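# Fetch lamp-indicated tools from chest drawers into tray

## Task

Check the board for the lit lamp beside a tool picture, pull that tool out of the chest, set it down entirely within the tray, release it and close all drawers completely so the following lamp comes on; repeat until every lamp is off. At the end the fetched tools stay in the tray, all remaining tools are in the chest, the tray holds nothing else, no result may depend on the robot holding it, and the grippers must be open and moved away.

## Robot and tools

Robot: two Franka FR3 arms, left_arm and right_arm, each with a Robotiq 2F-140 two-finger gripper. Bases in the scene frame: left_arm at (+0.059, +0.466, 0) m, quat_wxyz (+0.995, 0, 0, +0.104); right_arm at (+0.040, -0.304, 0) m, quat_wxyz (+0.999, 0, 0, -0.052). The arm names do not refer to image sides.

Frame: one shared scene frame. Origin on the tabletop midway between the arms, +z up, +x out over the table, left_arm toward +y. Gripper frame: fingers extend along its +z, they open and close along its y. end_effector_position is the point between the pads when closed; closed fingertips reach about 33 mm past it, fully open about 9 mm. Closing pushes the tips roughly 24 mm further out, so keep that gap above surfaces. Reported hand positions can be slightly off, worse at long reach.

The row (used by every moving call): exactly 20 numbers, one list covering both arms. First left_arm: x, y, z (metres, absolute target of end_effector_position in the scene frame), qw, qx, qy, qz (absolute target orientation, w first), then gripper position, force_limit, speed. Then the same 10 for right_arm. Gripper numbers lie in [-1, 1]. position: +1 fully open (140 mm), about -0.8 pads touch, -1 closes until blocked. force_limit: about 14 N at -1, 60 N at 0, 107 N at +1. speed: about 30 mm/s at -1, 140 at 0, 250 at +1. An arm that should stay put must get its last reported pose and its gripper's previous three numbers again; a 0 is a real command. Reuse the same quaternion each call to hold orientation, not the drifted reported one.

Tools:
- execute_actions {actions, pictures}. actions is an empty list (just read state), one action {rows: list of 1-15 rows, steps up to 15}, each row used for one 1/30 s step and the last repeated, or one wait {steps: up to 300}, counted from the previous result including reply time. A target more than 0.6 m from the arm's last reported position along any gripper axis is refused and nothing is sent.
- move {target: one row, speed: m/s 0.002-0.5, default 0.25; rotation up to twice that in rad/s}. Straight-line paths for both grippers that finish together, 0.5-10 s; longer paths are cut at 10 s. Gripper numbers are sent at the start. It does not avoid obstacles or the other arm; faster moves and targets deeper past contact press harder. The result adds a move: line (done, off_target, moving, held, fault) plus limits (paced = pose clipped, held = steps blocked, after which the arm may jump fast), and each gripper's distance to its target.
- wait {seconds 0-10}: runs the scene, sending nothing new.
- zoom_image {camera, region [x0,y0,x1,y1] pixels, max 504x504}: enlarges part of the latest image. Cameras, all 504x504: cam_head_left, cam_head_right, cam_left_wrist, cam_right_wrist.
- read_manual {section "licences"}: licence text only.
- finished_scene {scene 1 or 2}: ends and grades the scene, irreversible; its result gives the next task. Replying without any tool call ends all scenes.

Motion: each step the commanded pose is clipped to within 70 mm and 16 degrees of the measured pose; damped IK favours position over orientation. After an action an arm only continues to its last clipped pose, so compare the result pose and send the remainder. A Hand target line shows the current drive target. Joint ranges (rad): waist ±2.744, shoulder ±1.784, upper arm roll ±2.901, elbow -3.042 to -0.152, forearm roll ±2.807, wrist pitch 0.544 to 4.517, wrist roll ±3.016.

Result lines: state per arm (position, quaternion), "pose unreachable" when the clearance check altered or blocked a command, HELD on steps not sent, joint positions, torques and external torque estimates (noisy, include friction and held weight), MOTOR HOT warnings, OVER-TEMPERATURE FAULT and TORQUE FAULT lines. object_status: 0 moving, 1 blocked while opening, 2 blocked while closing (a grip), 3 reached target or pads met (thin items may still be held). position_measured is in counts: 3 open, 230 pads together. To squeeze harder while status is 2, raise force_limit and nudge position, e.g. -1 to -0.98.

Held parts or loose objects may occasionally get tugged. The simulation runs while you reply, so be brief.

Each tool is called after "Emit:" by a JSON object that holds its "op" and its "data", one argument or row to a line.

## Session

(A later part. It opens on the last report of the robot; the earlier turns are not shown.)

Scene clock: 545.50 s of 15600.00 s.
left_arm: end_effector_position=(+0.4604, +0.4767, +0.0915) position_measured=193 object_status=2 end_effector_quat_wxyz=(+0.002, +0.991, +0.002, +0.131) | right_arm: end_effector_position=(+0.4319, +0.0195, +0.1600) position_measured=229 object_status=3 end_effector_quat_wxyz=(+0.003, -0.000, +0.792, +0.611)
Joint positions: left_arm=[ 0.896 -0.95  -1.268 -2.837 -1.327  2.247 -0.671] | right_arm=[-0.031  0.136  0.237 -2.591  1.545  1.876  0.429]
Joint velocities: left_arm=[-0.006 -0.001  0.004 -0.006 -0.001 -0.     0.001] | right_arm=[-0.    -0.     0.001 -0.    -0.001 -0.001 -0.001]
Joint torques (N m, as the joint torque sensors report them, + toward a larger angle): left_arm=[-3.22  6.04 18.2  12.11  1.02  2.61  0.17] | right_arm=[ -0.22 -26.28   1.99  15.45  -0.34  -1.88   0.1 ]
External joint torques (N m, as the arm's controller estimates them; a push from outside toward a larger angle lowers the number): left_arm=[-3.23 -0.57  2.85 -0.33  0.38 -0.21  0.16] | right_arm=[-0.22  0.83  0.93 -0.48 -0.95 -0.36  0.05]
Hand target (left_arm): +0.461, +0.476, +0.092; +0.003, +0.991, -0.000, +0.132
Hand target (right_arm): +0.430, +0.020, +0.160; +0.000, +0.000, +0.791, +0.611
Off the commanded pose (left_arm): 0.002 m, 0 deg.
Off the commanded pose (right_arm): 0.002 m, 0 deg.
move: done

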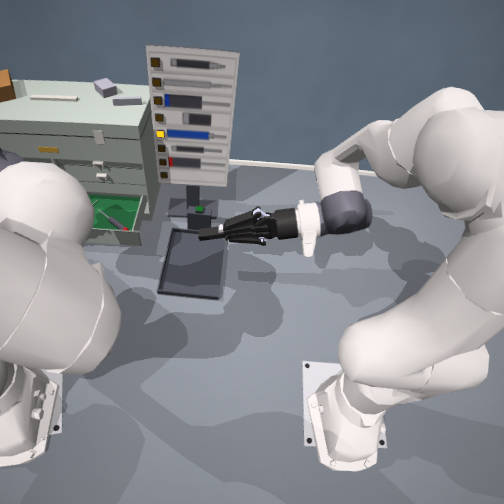

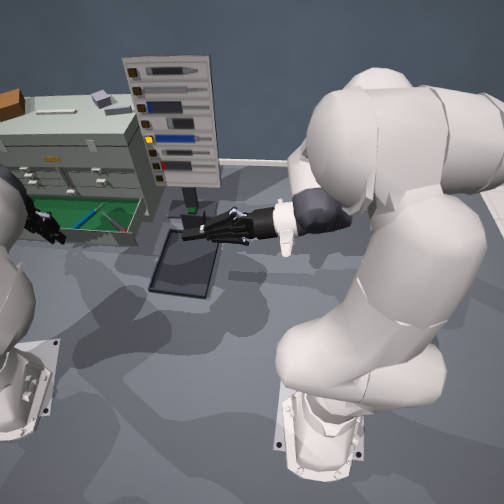

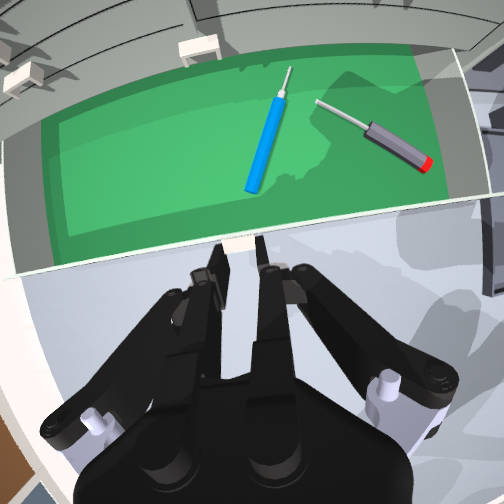

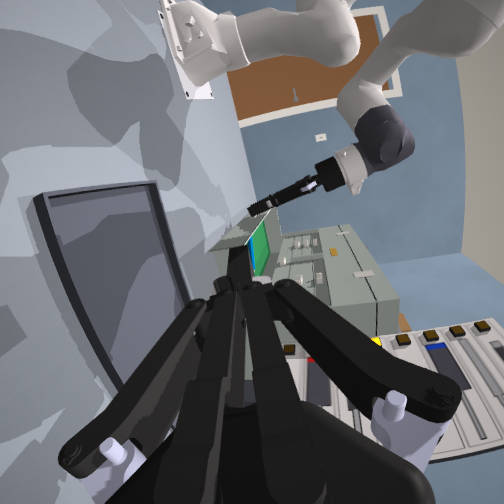

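Emit:
{"op": "move", "data": {
  "target": [0.46,0.477,0.093,0,0.9914,0,0.1305,-0.3,0,0.5,0.43,0.02,0.16,0,0,0.79,0.61,-0.8,0,0]
}}

Emit:
{"op": "move", "data": {
  "target": [0.455,0.477,0.14,0,0.9914,0,0.1305,-0.3,0,0.5,0.43,0.02,0.16,0,0,0.79,0.61,-0.8,0,0],
  "speed": 0.12
}}

Emit:
{"op": "move", "data": {
  "target": [0.535,0.455,0.125,0.0326,0.96,-0.248,0.126,-0.3,0,0.5,0.43,0.02,0.16,0,0,0.79,0.61,-0.8,0,0],
  "speed": 0.12
}}

Scene clock: 576.97 s of 15600.00 s.
left_arm: end_effector_position=(+0.4603, +0.4778, +0.0927) position_measured=167 object_status=3 end_effector_quat_wxyz=(-0.000, +0.991, +0.001, +0.131) | right_arm: end_effector_position=(+0.4319, +0.0195, +0.1600) position_measured=229 object_status=3 end_effector_quat_wxyz=(+0.003, -0.000, +0.792, +0.611)
Joint positions: left_arm=[ 0.894 -0.954 -1.265 -2.837 -1.322  2.247 -0.671] | right_arm=[-0.031  0.136  0.237 -2.591  1.545  1.876  0.429]
Joint velocities: left_arm=[-0.001 -0.    -0.     0.001  0.002  0.     0.001] | right_arm=[-0.001  0.    -0.     0.001 -0.     0.001  0.001]
Joint torques (N m, as the joint torque sensors report them, + toward a larger angle): left_arm=[-1.55  5.74 17.25 12.63  1.41  2.49 -0.07] | right_arm=[ -0.49 -26.16   2.22  15.39  -0.28  -1.93   0.1 ]
External joint torques (N m, as the arm's controller estimates them; a push from outside toward a larger angle lowers the number): left_arm=[-1.47 -0.84  1.88  0.15  0.77 -0.34 -0.08] | right_arm=[-0.42  0.9   1.23 -0.52 -0.9  -0.42  0.05]
Hand target (left_arm): +0.460, +0.477, +0.093; +0.000, +0.991, -0.000, +0.131
Hand target (right_arm): +0.430, +0.020, +0.160; +0.000, +0.000, +0.791, +0.611
Off the commanded pose (left_arm): 0.001 m, 0 deg.
Off the commanded pose (right_arm): 0.002 m, 0 deg.
After step 90, 27.77 s passed at rest.
move: done

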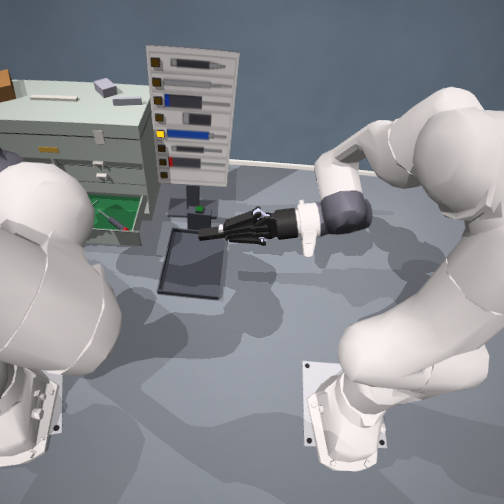

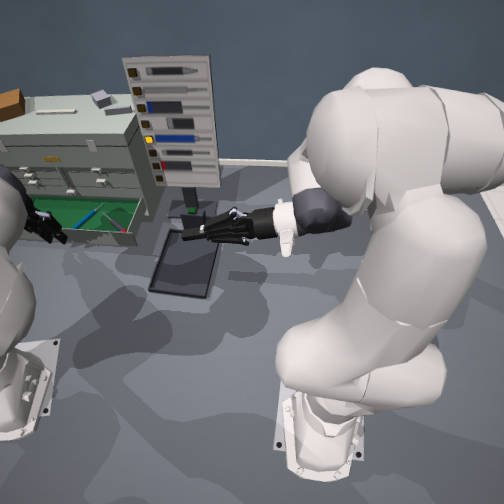

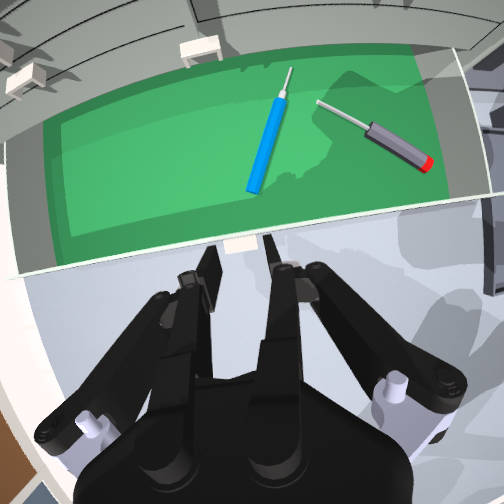

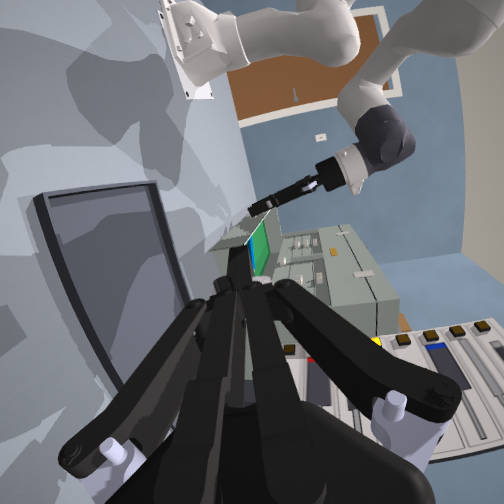

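Scene clock: 578.00 s of 15600.00 s.
left_arm: end_effector_position=(+0.4549, +0.4773, +0.1390) position_measured=167 object_status=3 end_effector_quat_wxyz=(+0.000, +0.991, -0.004, +0.132) | right_arm: end_effector_position=(+0.4319, +0.0195, +0.1600) position_measured=229 object_status=3 end_effector_quat_wxyz=(+0.003, -0.000, +0.792, +0.611)
Joint positions: left_arm=[ 0.821 -1.038 -1.091 -2.832 -1.17   2.128 -0.735] | right_arm=[-0.031  0.136  0.237 -2.591  1.545  1.876  0.429]
Joint velocities: left_arm=[ 0.    -0.006  0.     0.     0.001 -0.016 -0.019] | right_arm=[ 0.001 -0.     0.    -0.001 -0.    -0.001  0.001]
Joint torques (N m, as the joint torque sensors report them, + toward a larger angle): left_arm=[-1.51  5.81 16.84 16.07  1.19  2.34 -0.25] | right_arm=[ -0.17 -26.59   2.12  15.28  -0.3   -1.91   0.16]
External joint torques (N m, as the arm's controller estimates them; a push from outside toward a larger angle lowers the number): left_arm=[-1.49 -0.43  1.66  1.17  0.58 -0.53 -0.26] | right_arm=[-0.18  0.48  1.06 -0.62 -0.92 -0.39  0.11]
Hand target (left_arm): +0.455, +0.476, +0.140; +0.002, +0.991, -0.001, +0.130
Hand target (right_arm): +0.430, +0.020, +0.160; +0.000, +0.000, +0.791, +0.611
Off the commanded pose (left_arm): 0.001 m, 0 deg.
Off the commanded pose (right_arm): 0.002 m, 0 deg.
move: done

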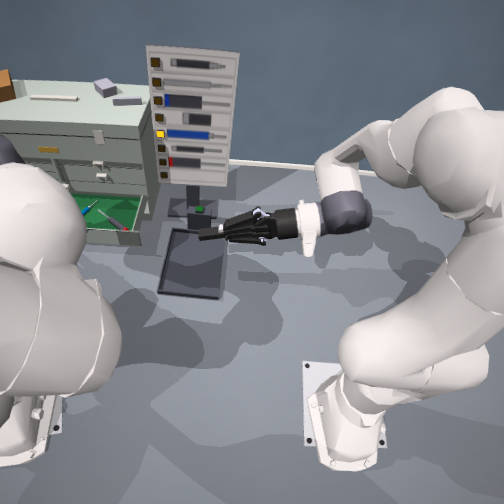

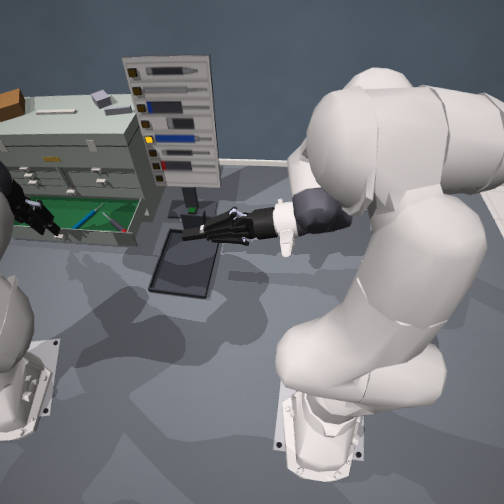

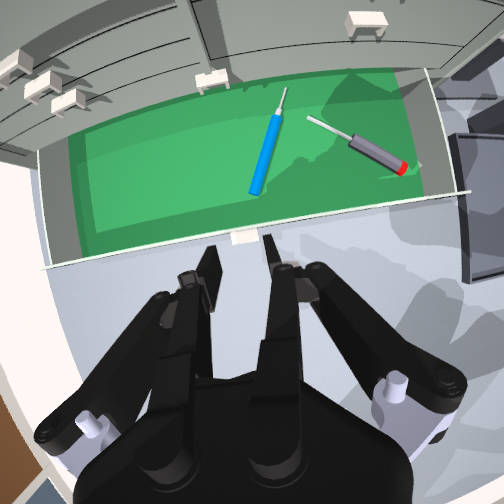

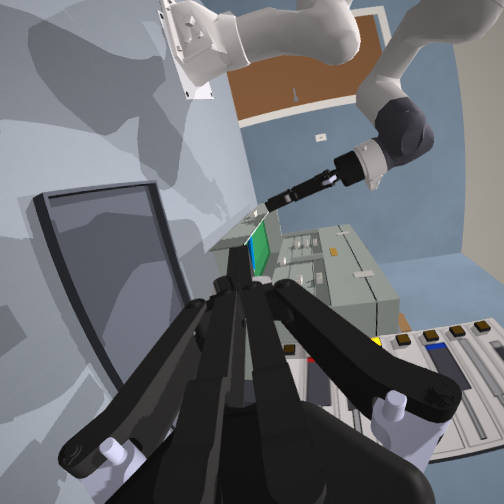

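Scene clock: 580.63 s of 15600.00 s.
left_arm: end_effector_position=(+0.5389, +0.4599, +0.1302) position_measured=167 object_status=3 end_effector_quat_wxyz=(+0.028, +0.963, -0.236, +0.128) | right_arm: end_effector_position=(+0.4319, +0.0195, +0.1600) position_measured=229 object_status=3 end_effector_quat_wxyz=(+0.003, -0.000, +0.792, +0.611)
Joint positions: left_arm=[ 1.059 -0.631 -1.242 -2.575 -1.06   2.296 -0.303] | right_arm=[-0.031  0.136  0.237 -2.591  1.545  1.876  0.429]
Joint velocities: left_arm=[-0.001  0.007  0.     0.001  0.005  0.006  0.025] | right_arm=[-0.001  0.     0.001  0.002 -0.001  0.001  0.   ]
Joint torques (N m, as the joint torque sensors report them, + toward a larger angle): left_arm=[-1.24  5.29  9.63 13.05  1.94  2.22  0.36] | right_arm=[ -0.22 -26.51   2.39  15.84  -0.31  -1.93   0.14]
External joint torques (N m, as the arm's controller estimates them; a push from outside toward a larger angle lowers the number): left_arm=[-1.21  2.63 -4.34 -4.53  1.35 -0.41  0.36] | right_arm=[-0.22  0.65  1.33 -0.12 -0.93 -0.41  0.09]
Hand target (left_arm): +0.533, +0.457, +0.124; +0.030, +0.961, -0.246, +0.120
Hand target (right_arm): +0.430, +0.020, +0.160; +0.000, +0.000, +0.791, +0.611
Off the commanded pose (left_arm): 0.008 m, 1 deg.
Off the commanded pose (right_arm): 0.002 m, 0 deg.
move: off_target (left_arm)

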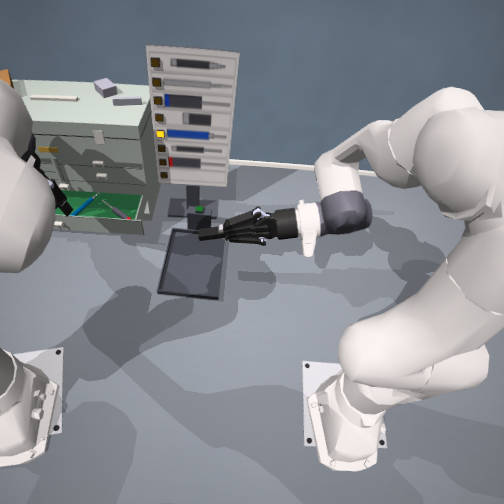

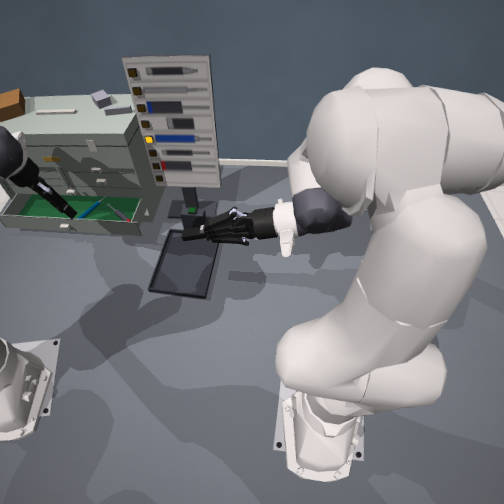

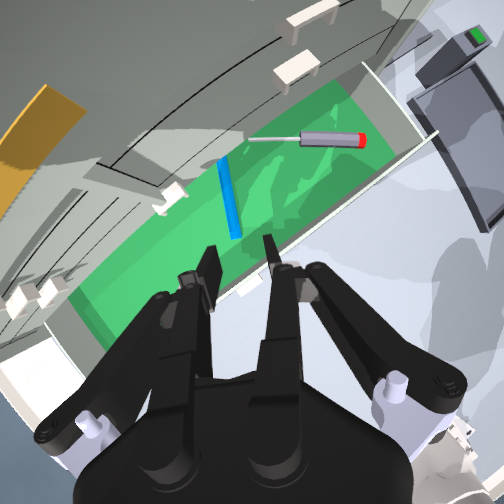

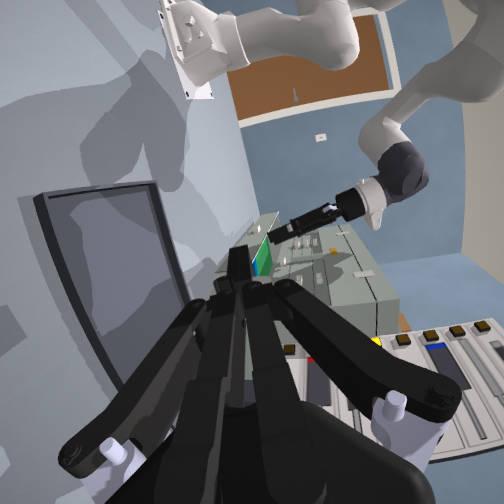

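Emit:
{"op": "move", "data": {
  "target": [0.54,0.46,0.155,0.0326,0.96,-0.248,0.126,-0.3,0,0.5,0.43,0.02,0.16,0,0,0.79,0.61,-0.8,0,0],
  "speed": 0.06
}}

Emit:
{"op": "move", "data": {
  "target": [0.565,0.46,0.15,0.0326,0.96,-0.248,0.126,-0.3,0,0.5,0.43,0.02,0.16,0,0,0.79,0.61,-0.8,0,0],
  "speed": 0.06
}}

Scene clock: 597.33 s of 15600.00 s.
left_arm: end_effector_position=(+0.5403, +0.4610, +0.1544) position_measured=167 object_status=3 end_effector_quat_wxyz=(+0.032, +0.960, -0.249, +0.127) | right_arm: end_effector_position=(+0.4319, +0.0195, +0.1600) position_measured=229 object_status=3 end_effector_quat_wxyz=(+0.003, -0.000, +0.792, +0.611)
Joint positions: left_arm=[ 1.031 -0.654 -1.166 -2.549 -1.013  2.225 -0.303] | right_arm=[-0.031  0.136  0.237 -2.591  1.545  1.876  0.429]
Joint velocities: left_arm=[-0.001 -0.005  0.    -0.002  0.002 -0.017 -0.003] | right_arm=[ 0.001 -0.     0.001 -0.     0.    -0.001 -0.001]
Joint torques (N m, as the joint torque sensors report them, + toward a larger angle): left_arm=[-1.29  0.57 15.72 20.56  1.15  2.29 -0.22] | right_arm=[ -0.46 -26.28   2.41  15.06  -0.26  -1.86   0.15]
External joint torques (N m, as the arm's controller estimates them; a push from outside toward a larger angle lowers the number): left_arm=[-1.27 -1.47  1.51  2.2   0.59 -0.33 -0.23] | right_arm=[-0.54  0.75  1.29 -0.8  -0.87 -0.33  0.1 ]
Hand target (left_arm): +0.540, +0.459, +0.155; +0.033, +0.960, -0.248, +0.126
Hand target (right_arm): +0.430, +0.020, +0.160; +0.000, +0.000, +0.791, +0.611
Off the commanded pose (left_arm): 0.001 m, 0 deg.
Off the commanded pose (right_arm): 0.002 m, 0 deg.
After step 90, 12.80 s passed at rest.
move: done

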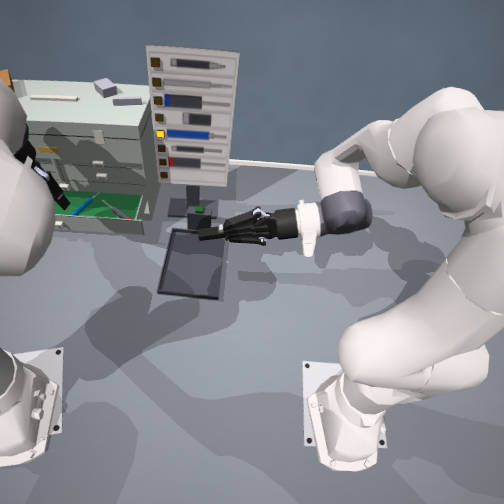

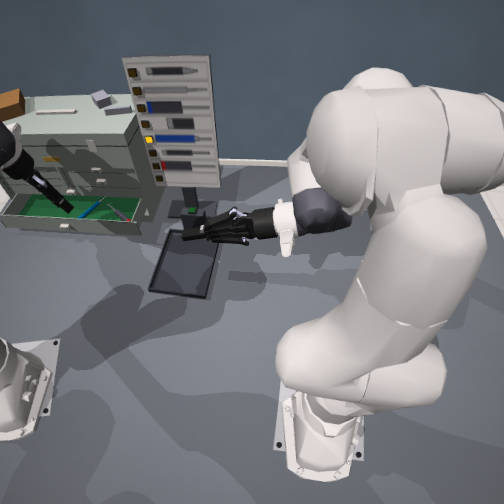

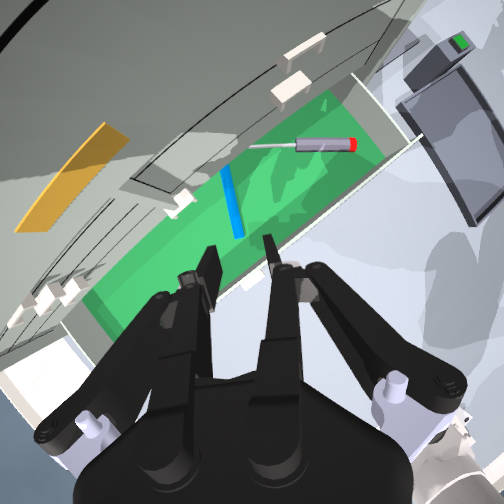

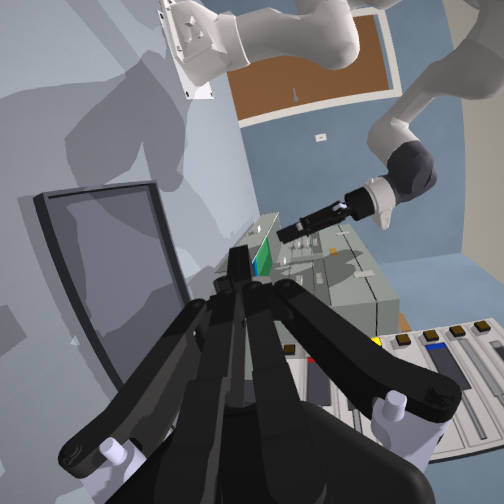

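Scene clock: 598.13 s of 15600.00 s.
left_arm: end_effector_position=(+0.5633, +0.4596, +0.1491) position_measured=167 object_status=3 end_effector_quat_wxyz=(+0.033, +0.959, -0.251, +0.124) | right_arm: end_effector_position=(+0.4319, +0.0195, +0.1600) position_measured=229 object_status=3 end_effector_quat_wxyz=(+0.003, -0.000, +0.792, +0.611)
Joint positions: left_arm=[ 1.14  -0.608 -1.272 -2.479 -1.002  2.245 -0.315] | right_arm=[-0.031  0.136  0.237 -2.591  1.545  1.876  0.429]
Joint velocities: left_arm=[ 0.012  0.    -0.01   0.005  0.001  0.    -0.005] | right_arm=[ 0.    -0.    -0.002  0.001  0.001 -0.    -0.001]
Joint torques (N m, as the joint torque sensors report them, + toward a larger angle): left_arm=[ 1.66  3.22 14.89 19.97  0.53  3.07 -0.21] | right_arm=[ -0.36 -26.42   1.97  15.52  -0.29  -1.89   0.14]
External joint torques (N m, as the arm's controller estimates them; a push from outside toward a larger angle lowers the number): left_arm=[ 1.66 -0.39  0.25  1.54 -0.04  0.45 -0.22] | right_arm=[-0.28  0.76  1.   -0.47 -0.92 -0.38  0.09]
Hand target (left_arm): +0.565, +0.461, +0.150; +0.032, +0.960, -0.248, +0.125
Hand target (right_arm): +0.430, +0.020, +0.160; +0.000, +0.000, +0.791, +0.611
Off the commanded pose (left_arm): 0.002 m, 0 deg.
Off the commanded pose (right_arm): 0.002 m, 0 deg.
move: done

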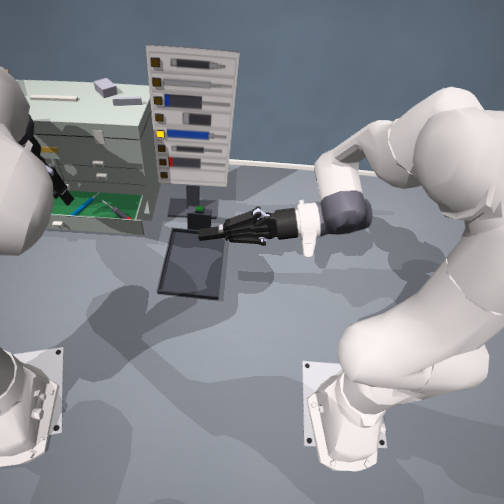

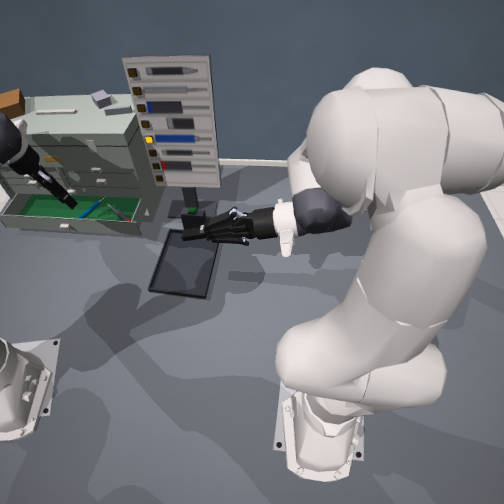

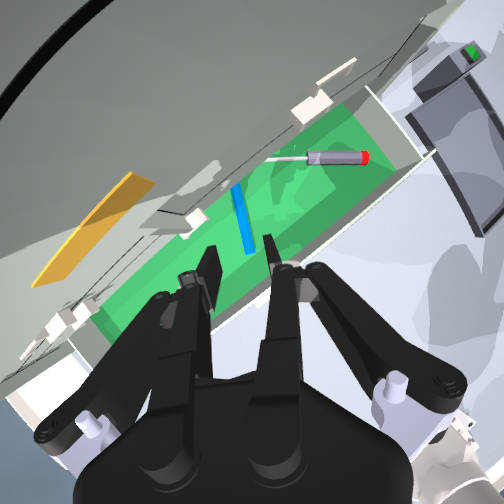

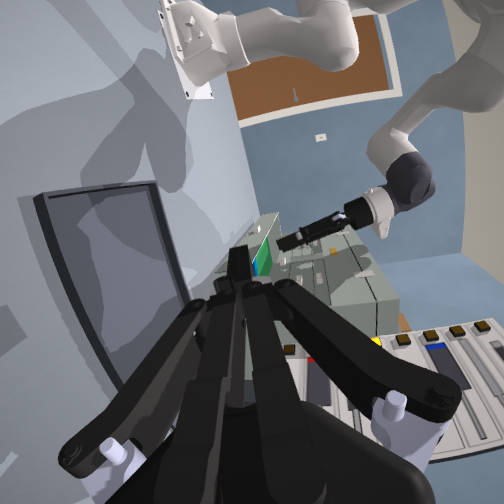

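Emit:
{"op": "move", "data": {
  "target": [0.565,0.46,0.115,0.0326,0.96,-0.248,0.126,-0.3,0,0.5,0.43,0.02,0.16,0,0,0.79,0.61,-0.8,0,0],
  "speed": 0.05
}}

Emit:
{"op": "move", "data": {
  "target": [0.495,0.46,0.113,0.0326,0.96,-0.248,0.126,-0.3,0,0.5,0.43,0.02,0.16,0,0,0.79,0.61,-0.8,0,0],
  "speed": 0.05
}}

Emit:
{"op": "move", "data": {
  "target": [0.535,0.445,0.113,0.0326,0.96,-0.248,0.126,-0.3,0,0.5,0.43,0.02,0.16,0,0,0.79,0.61,-0.8,0,0],
  "speed": 0.05
}}

Scene clock: 612.63 s of 15600.00 s.
left_arm: end_effector_position=(+0.5643, +0.4593, +0.1150) position_measured=167 object_status=3 end_effector_quat_wxyz=(+0.033, +0.961, -0.246, +0.124) | right_arm: end_effector_position=(+0.4319, +0.0195, +0.1600) position_measured=229 object_status=3 end_effector_quat_wxyz=(+0.003, -0.000, +0.792, +0.611)
Joint positions: left_arm=[ 1.222 -0.56  -1.4   -2.497 -1.051  2.34  -0.288] | right_arm=[-0.031  0.136  0.237 -2.591  1.545  1.876  0.429]
Joint velocities: left_arm=[ 0.002  0.007 -0.003 -0.001 -0.     0.017  0.013] | right_arm=[ 0.001 -0.     0.     0.001 -0.001 -0.     0.001]
Joint torques (N m, as the joint torque sensors report them, + toward a larger angle): left_arm=[ 1.51  5.9  13.95 17.13  0.15  3.16  0.36] | right_arm=[  0.04 -26.34   2.    15.7   -0.32  -1.93   0.14]
External joint torques (N m, as the arm's controller estimates them; a push from outside toward a larger angle lowers the number): left_arm=[ 1.5   0.81  0.09 -0.37 -0.46  0.57  0.35] | right_arm=[-0.03  0.73  0.9  -0.18 -0.93 -0.4   0.08]
Hand target (left_arm): +0.565, +0.461, +0.115; +0.032, +0.960, -0.248, +0.125
Hand target (right_arm): +0.430, +0.020, +0.160; +0.000, +0.000, +0.791, +0.611
Off the commanded pose (left_arm): 0.001 m, 0 deg.
Off the commanded pose (right_arm): 0.002 m, 0 deg.
After step 90, 10.37 s passed at rest.
move: done

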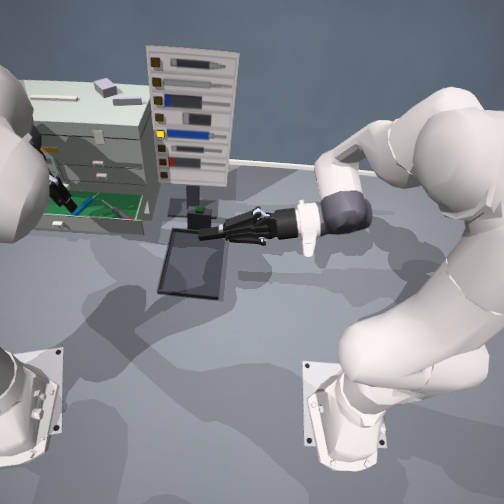

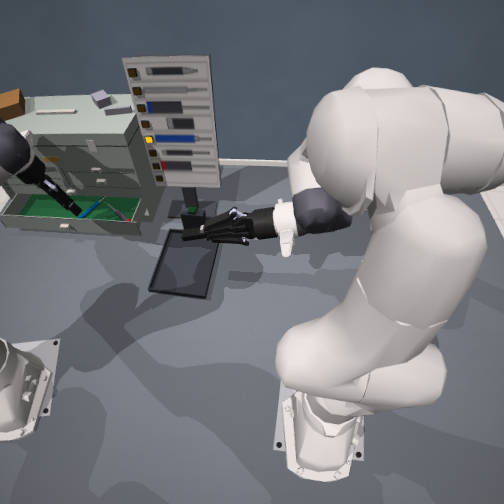

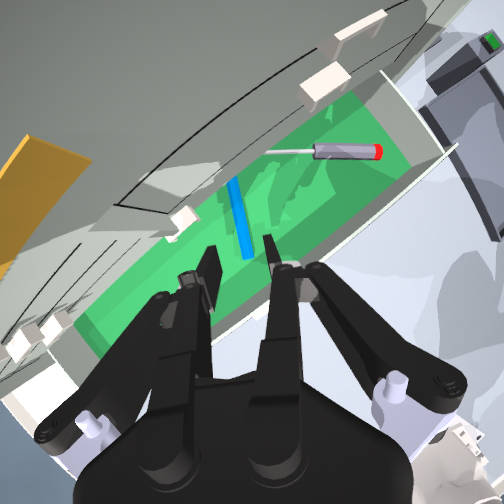

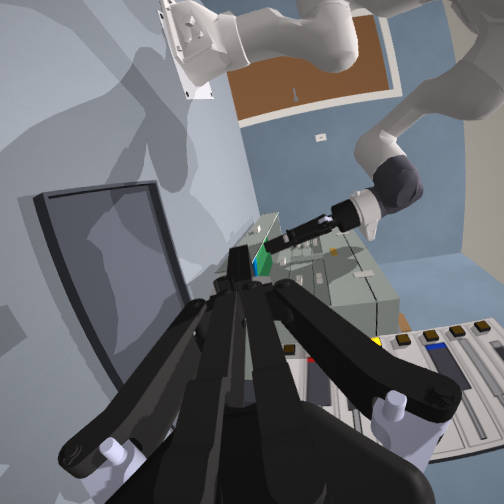

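Scene clock: 614.37 s of 15600.00 s.
left_arm: end_effector_position=(+0.4995, +0.4609, +0.1159) position_measured=167 object_status=3 end_effector_quat_wxyz=(+0.031, +0.960, -0.244, +0.132) | right_arm: end_effector_position=(+0.4319, +0.0195, +0.1600) position_measured=229 object_status=3 end_effector_quat_wxyz=(+0.003, -0.000, +0.792, +0.611)
Joint positions: left_arm=[ 0.915 -0.655 -1.138 -2.705 -1.107  2.326 -0.239] | right_arm=[-0.031  0.136  0.237 -2.591  1.545  1.876  0.429]
Joint velocities: left_arm=[-0.013 -0.001  0.013 -0.008 -0.    -0.001  0.008] | right_arm=[ 0.001 -0.001  0.001  0.     0.    -0.     0.001]
Joint torques (N m, as the joint torque sensors report them, + toward a larger angle): left_arm=[-2.24  1.45 13.93 15.41  1.16  1.69  0.27] | right_arm=[ -0.21 -26.54   2.24  15.66  -0.32  -1.89   0.12]
External joint torques (N m, as the arm's controller estimates them; a push from outside toward a larger angle lowers the number): left_arm=[-2.25  0.72  1.49 -1.76  0.56 -0.9   0.27] | right_arm=[-0.26  0.55  1.14 -0.17 -0.93 -0.36  0.07]
Hand target (left_arm): +0.496, +0.459, +0.114; +0.034, +0.960, -0.248, +0.128
Hand target (right_arm): +0.430, +0.020, +0.160; +0.000, +0.000, +0.791, +0.611
Off the commanded pose (left_arm): 0.005 m, 1 deg.
Off the commanded pose (right_arm): 0.002 m, 0 deg.
move: off_target (left_arm)

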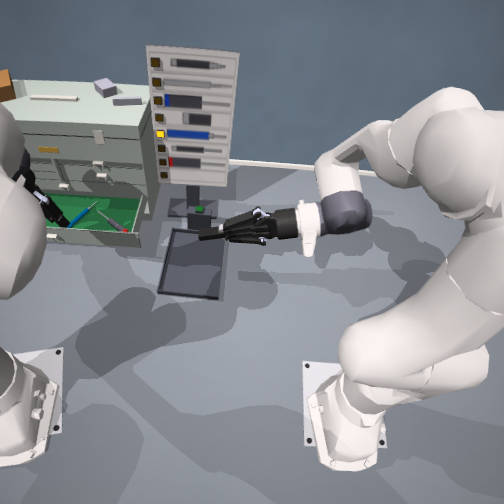

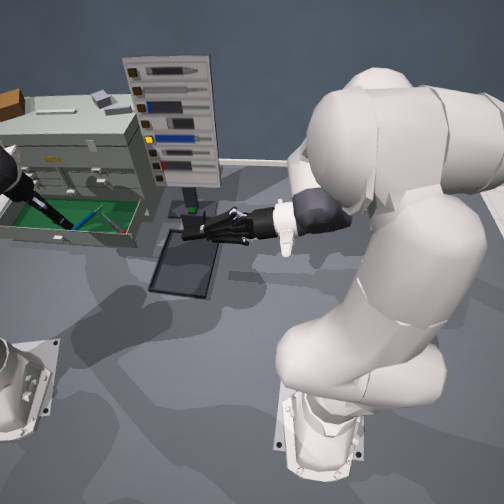

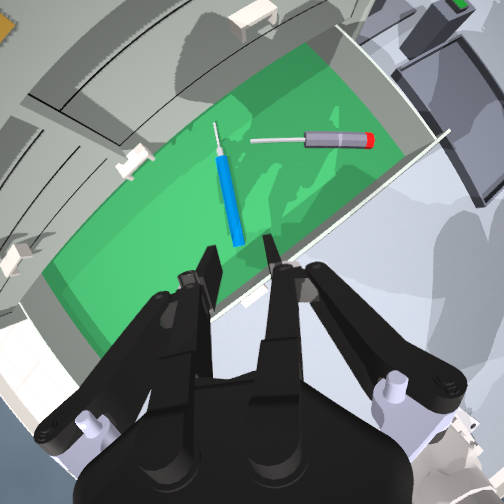

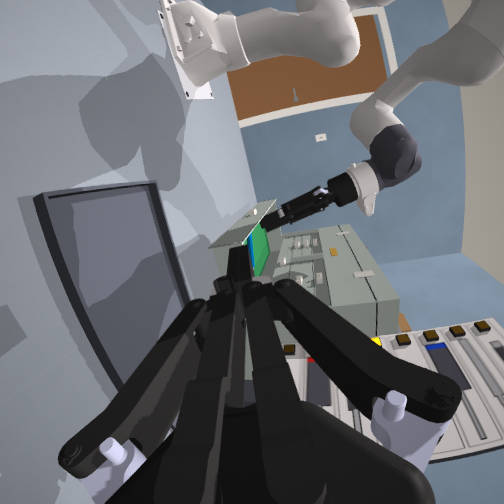

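Scene clock: 615.47 s of 15600.00 s.
left_arm: end_effector_position=(+0.5335, +0.4454, +0.1123) position_measured=167 object_status=3 end_effector_quat_wxyz=(+0.032, +0.959, -0.252, +0.124) | right_arm: end_effector_position=(+0.4319, +0.0195, +0.1600) position_measured=229 object_status=3 end_effector_quat_wxyz=(+0.003, -0.000, +0.792, +0.611)
Joint positions: left_arm=[ 1.051 -0.6   -1.289 -2.594 -1.084  2.342 -0.279] | right_arm=[-0.031  0.136  0.237 -2.591  1.545  1.876  0.429]
Joint velocities: left_arm=[ 0.014 -0.001 -0.012  0.005 -0.    -0.001 -0.018] | right_arm=[-0.001  0.     0.     0.001  0.    -0.    -0.001]
Joint torques (N m, as the joint torque sensors report them, + toward a larger angle): left_arm=[ 2.51  2.49 12.96 18.56  0.72  2.71 -0.2 ] | right_arm=[ -0.23 -26.43   1.62  15.48  -0.31  -1.84   0.19]
External joint torques (N m, as the arm's controller estimates them; a push from outside toward a larger angle lowers the number): left_arm=[ 2.59 -0.36 -0.44  1.45  0.11  0.11 -0.2 ] | right_arm=[-0.21  0.63  0.59 -0.42 -0.93 -0.32  0.14]
Hand target (left_arm): +0.534, +0.446, +0.113; +0.031, +0.960, -0.248, +0.125
Hand target (right_arm): +0.430, +0.020, +0.160; +0.000, +0.000, +0.791, +0.611
Off the commanded pose (left_arm): 0.002 m, 1 deg.
Off the commanded pose (right_arm): 0.002 m, 0 deg.
move: done

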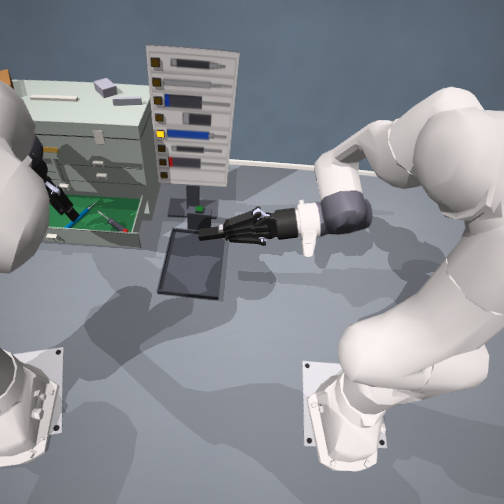

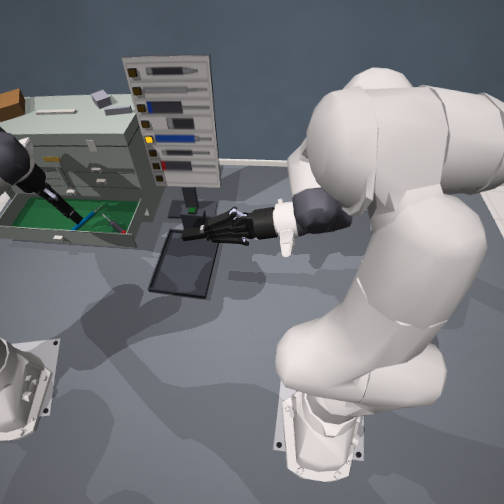

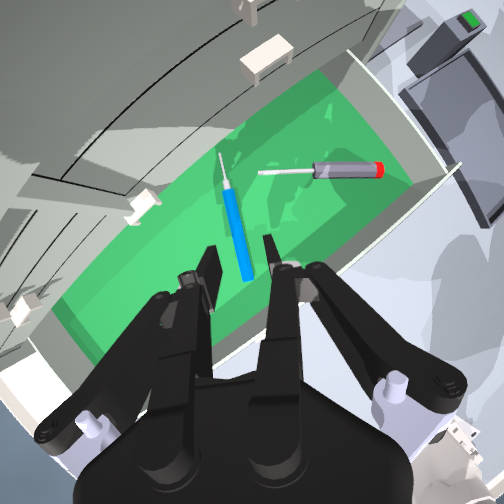

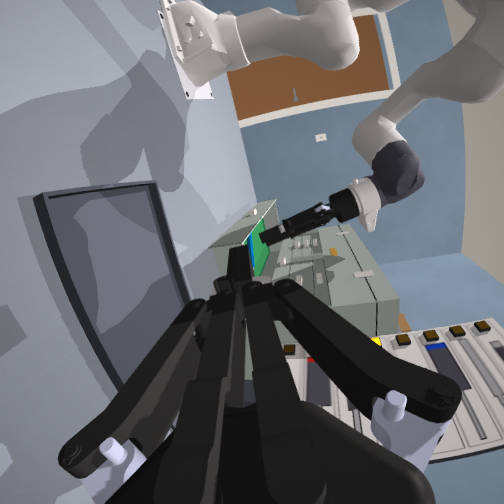

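Emit:
{"op": "move", "data": {
  "target": [0.546,0.439,0.096,0.0326,0.96,-0.248,0.126,-0.45,0,0,0.43,0.02,0.16,0,0,0.79,0.61,-0.8,0,0],
  "speed": 0.03
}}

Emit:
{"op": "zoom_image", "data": {
  "camera": "cam_left_wrist",
  "region": [160, 160, 330, 320]
}}

Emit:
{"op": "zoom_image", "data": {
  "camera": "cam_head_right",
  "region": [0, 150, 160, 260]
}}

Scene clock: 625.03 s of 15600.00 s.
left_arm: end_effector_position=(+0.5437, +0.4391, +0.0950) position_measured=186 object_status=3 end_effector_quat_wxyz=(+0.033, +0.960, -0.248, +0.123) | right_arm: end_effector_position=(+0.4319, +0.0195, +0.1600) position_measured=229 object_status=3 end_effector_quat_wxyz=(+0.003, -0.000, +0.792, +0.611)
Joint positions: left_arm=[ 1.14  -0.562 -1.406 -2.567 -1.108  2.394 -0.284] | right_arm=[-0.031  0.136  0.237 -2.591  1.545  1.876  0.429]
Joint velocities: left_arm=[ 0.007  0.002 -0.007  0.001 -0.005  0.012  0.   ] | right_arm=[-0.    -0.001 -0.     0.002 -0.     0.     0.001]
Joint torques (N m, as the joint torque sensors report them, + toward a larger angle): left_arm=[ 2.86  6.   13.07 17.81 -0.03  3.08  0.14] | right_arm=[ -0.64 -26.15   1.85  15.14  -0.31  -1.91   0.15]
External joint torques (N m, as the arm's controller estimates them; a push from outside toward a larger angle lowers the number): left_arm=[ 2.8   1.3  -0.3   1.28 -0.65  0.48  0.13] | right_arm=[-0.62  0.97  0.82 -0.81 -0.93 -0.39  0.1 ]
Hand target (left_arm): +0.546, +0.440, +0.096; +0.032, +0.960, -0.248, +0.125
Hand target (right_arm): +0.430, +0.020, +0.160; +0.000, +0.000, +0.791, +0.611
Off the commanded pose (left_arm): 0.002 m, 0 deg.
Off the commanded pose (right_arm): 0.002 m, 0 deg.
After step 90, 5.53 s passed at rest.
move: done

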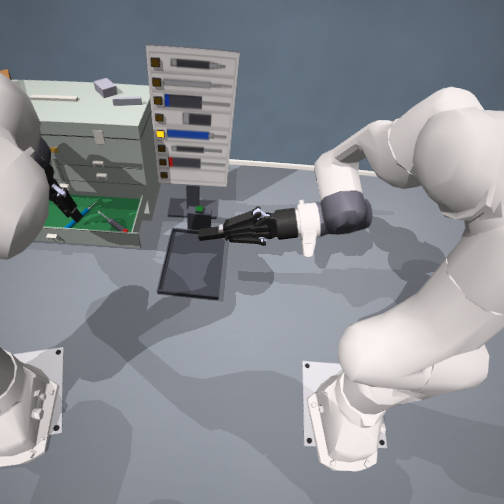

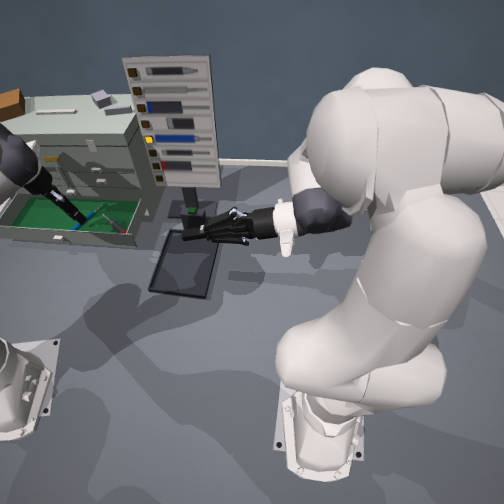

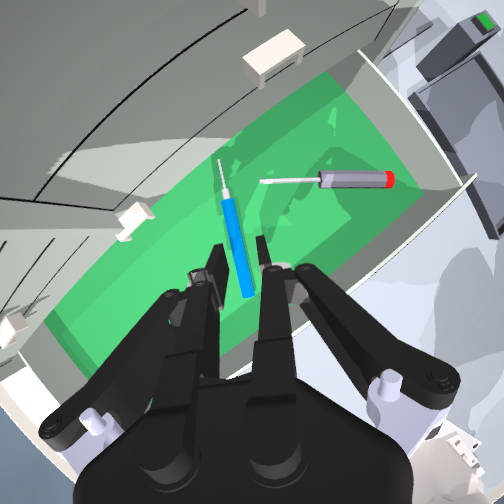

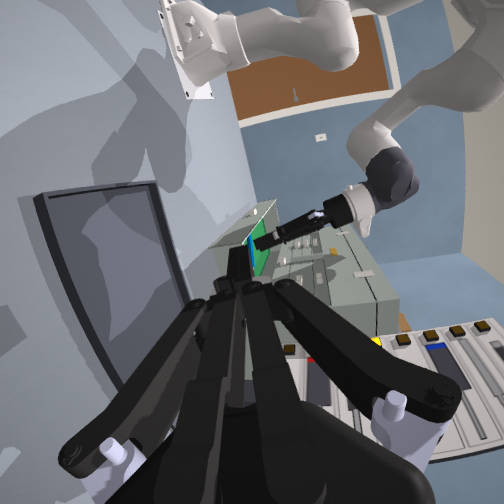

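Region (160, 160, 330, 320) of cam_left_wrist's 504x504 image, scaled by 2.965, with more detail than that image has; it fills the top 474 rows of this view, and the rest is white.

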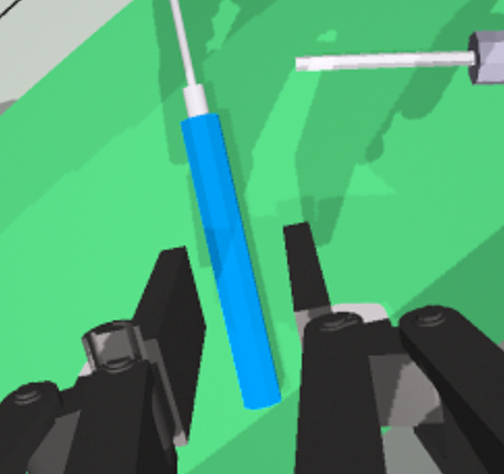

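Region (0, 150, 160, 260) of cam_head_right's 504x504 image, scaled by 3.150, with more detail than that image has; it fills the top 346 rows of this view, and the rest is white.

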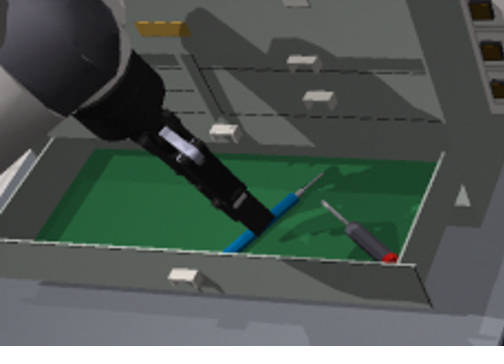

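Emit:
{"op": "move", "data": {
  "target": [0.546,0.439,0.086,0.0326,0.96,-0.248,0.126,-0.45,0,0,0.43,0.02,0.16,0,0,0.79,0.61,-0.8,0,0],
  "speed": 0.015
}}

Scene clock: 633.13 s of 15600.00 s.
left_arm: end_effector_position=(+0.5449, +0.4380, +0.0859) position_measured=186 object_status=3 end_effector_quat_wxyz=(+0.034, +0.961, -0.246, +0.124) | right_arm: end_effector_position=(+0.4319, +0.0195, +0.1600) position_measured=229 object_status=3 end_effector_quat_wxyz=(+0.003, -0.000, +0.792, +0.611)
Joint positions: left_arm=[ 1.173 -0.542 -1.452 -2.566 -1.126  2.424 -0.273] | right_arm=[-0.031  0.136  0.237 -2.591  1.545  1.876  0.429]
Joint velocities: left_arm=[ 0.005  0.005 -0.008  0.001 -0.004  0.018  0.011] | right_arm=[-0.     0.     0.003  0.    -0.001  0.001  0.001]
Joint torques (N m, as the joint torque sensors report them, + toward a larger angle): left_arm=[ 1.04  5.8  13.04 16.89  0.22  2.89  0.08] | right_arm=[ -0.18 -26.26   2.3   15.69  -0.31  -1.91   0.13]
External joint torques (N m, as the arm's controller estimates them; a push from outside toward a larger angle lowers the number): left_arm=[ 1.09  0.53  0.02  0.49 -0.42  0.3   0.07] | right_arm=[-0.25  0.88  1.18 -0.26 -0.92 -0.38  0.08]
Hand target (left_arm): +0.546, +0.439, +0.086; +0.032, +0.960, -0.248, +0.126
Hand target (right_arm): +0.430, +0.020, +0.160; +0.000, +0.000, +0.791, +0.611
Off the commanded pose (left_arm): 0.001 m, 0 deg.
Off the commanded pose (right_arm): 0.002 m, 0 deg.
After step 90, 4.27 s passed at rest.
move: done

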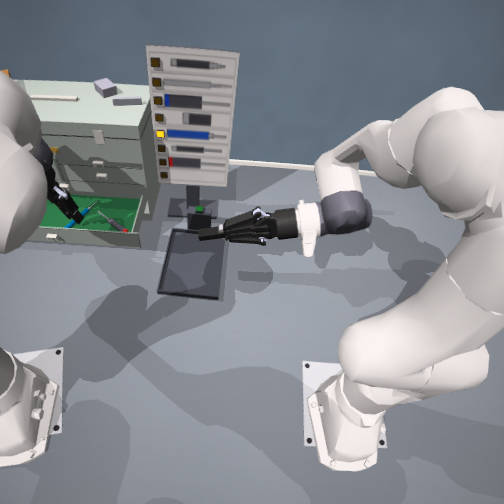

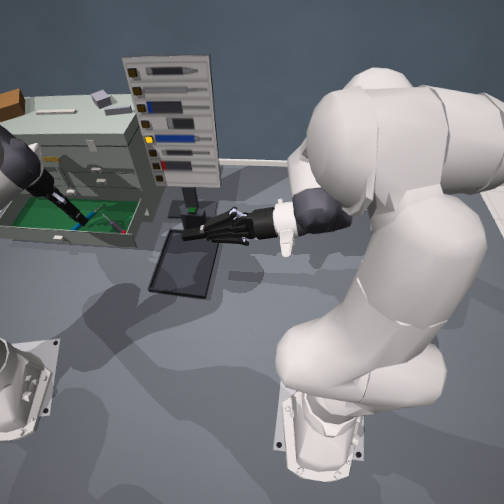

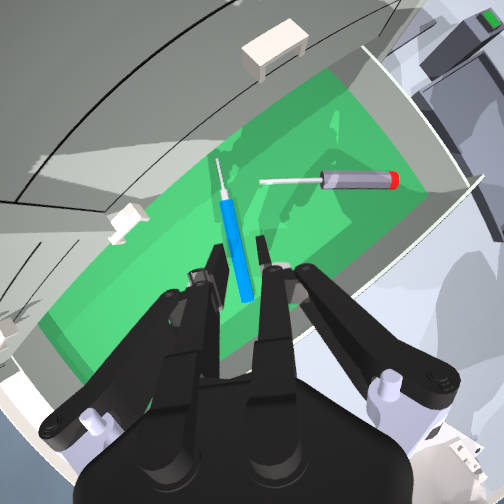

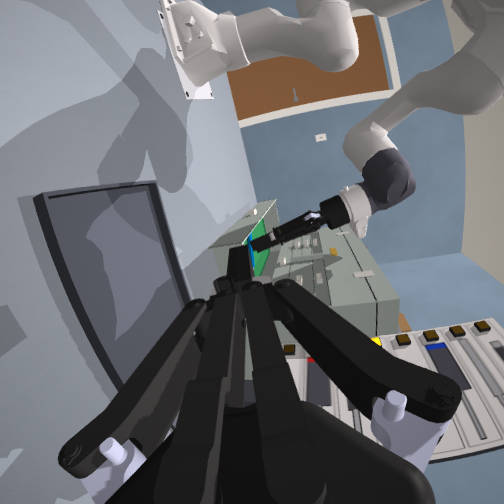

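No contact yet; lower more.

Emit:
{"op": "move", "data": {
  "target": [0.546,0.440,0.076,0.0326,0.96,-0.248,0.126,-0.45,0,0,0.43,0.02,0.16,0,0,0.79,0.61,-0.8,0,0],
  "speed": 0.015
}}

Scene clock: 638.17 s of 15600.00 s.
left_arm: end_effector_position=(+0.5454, +0.4388, +0.0762) position_measured=186 object_status=3 end_effector_quat_wxyz=(+0.034, +0.961, -0.246, +0.124) | right_arm: end_effector_position=(+0.4319, +0.0195, +0.1600) position_measured=229 object_status=3 end_effector_quat_wxyz=(+0.003, -0.000, +0.792, +0.611)
Joint positions: left_arm=[ 1.215 -0.523 -1.503 -2.566 -1.144  2.454 -0.256] | right_arm=[-0.031  0.136  0.237 -2.591  1.545  1.876  0.429]
Joint velocities: left_arm=[ 0.006  0.007 -0.008 -0.    -0.003  0.015  0.012] | right_arm=[ 0.    -0.    -0.001 -0.001  0.002 -0.     0.   ]
Joint torques (N m, as the joint torque sensors report them, + toward a larger angle): left_arm=[ 0.96  7.29 12.3  15.65  0.18  3.09  0.18] | right_arm=[ -0.4  -26.39   2.05  15.55  -0.3   -1.89   0.11]
External joint torques (N m, as the arm's controller estimates them; a push from outside toward a larger angle lowers the number): left_arm=[ 1.04  1.24 -0.35 -0.43 -0.46  0.53  0.18] | right_arm=[-0.39  0.62  1.02 -0.23 -0.91 -0.38  0.06]
Hand target (left_arm): +0.546, +0.440, +0.076; +0.032, +0.960, -0.248, +0.126
Hand target (right_arm): +0.430, +0.020, +0.160; +0.000, +0.000, +0.791, +0.611
Off the commanded pose (left_arm): 0.001 m, 0 deg.
Off the commanded pose (right_arm): 0.002 m, 0 deg.
After step 90, 1.13 s passed at rest.
move: done

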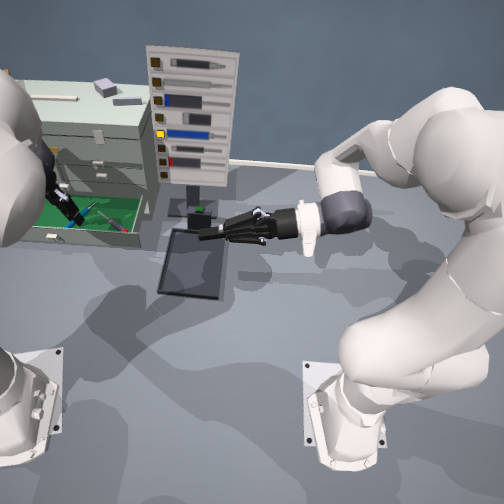

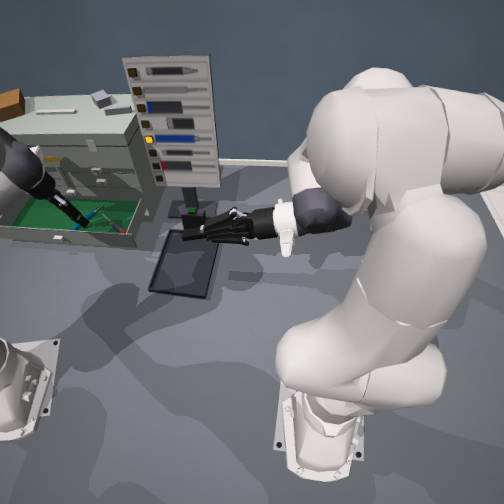

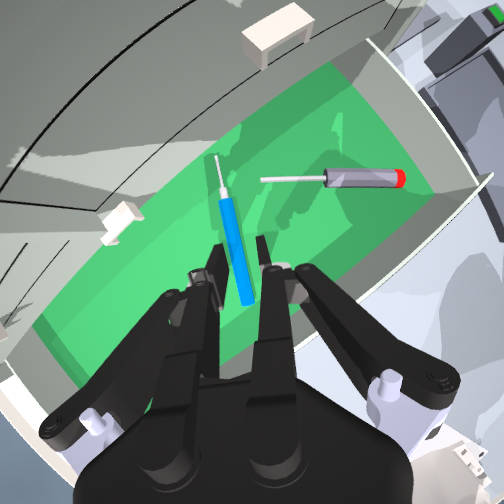

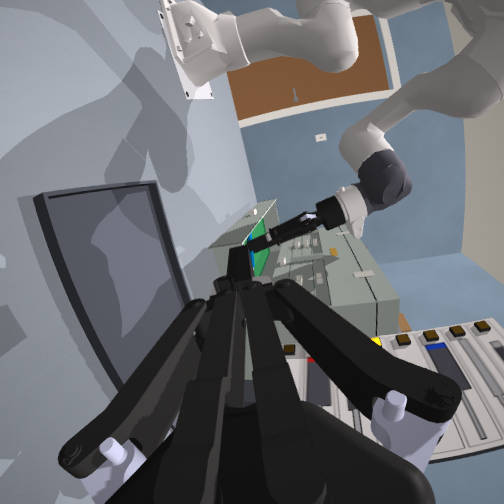

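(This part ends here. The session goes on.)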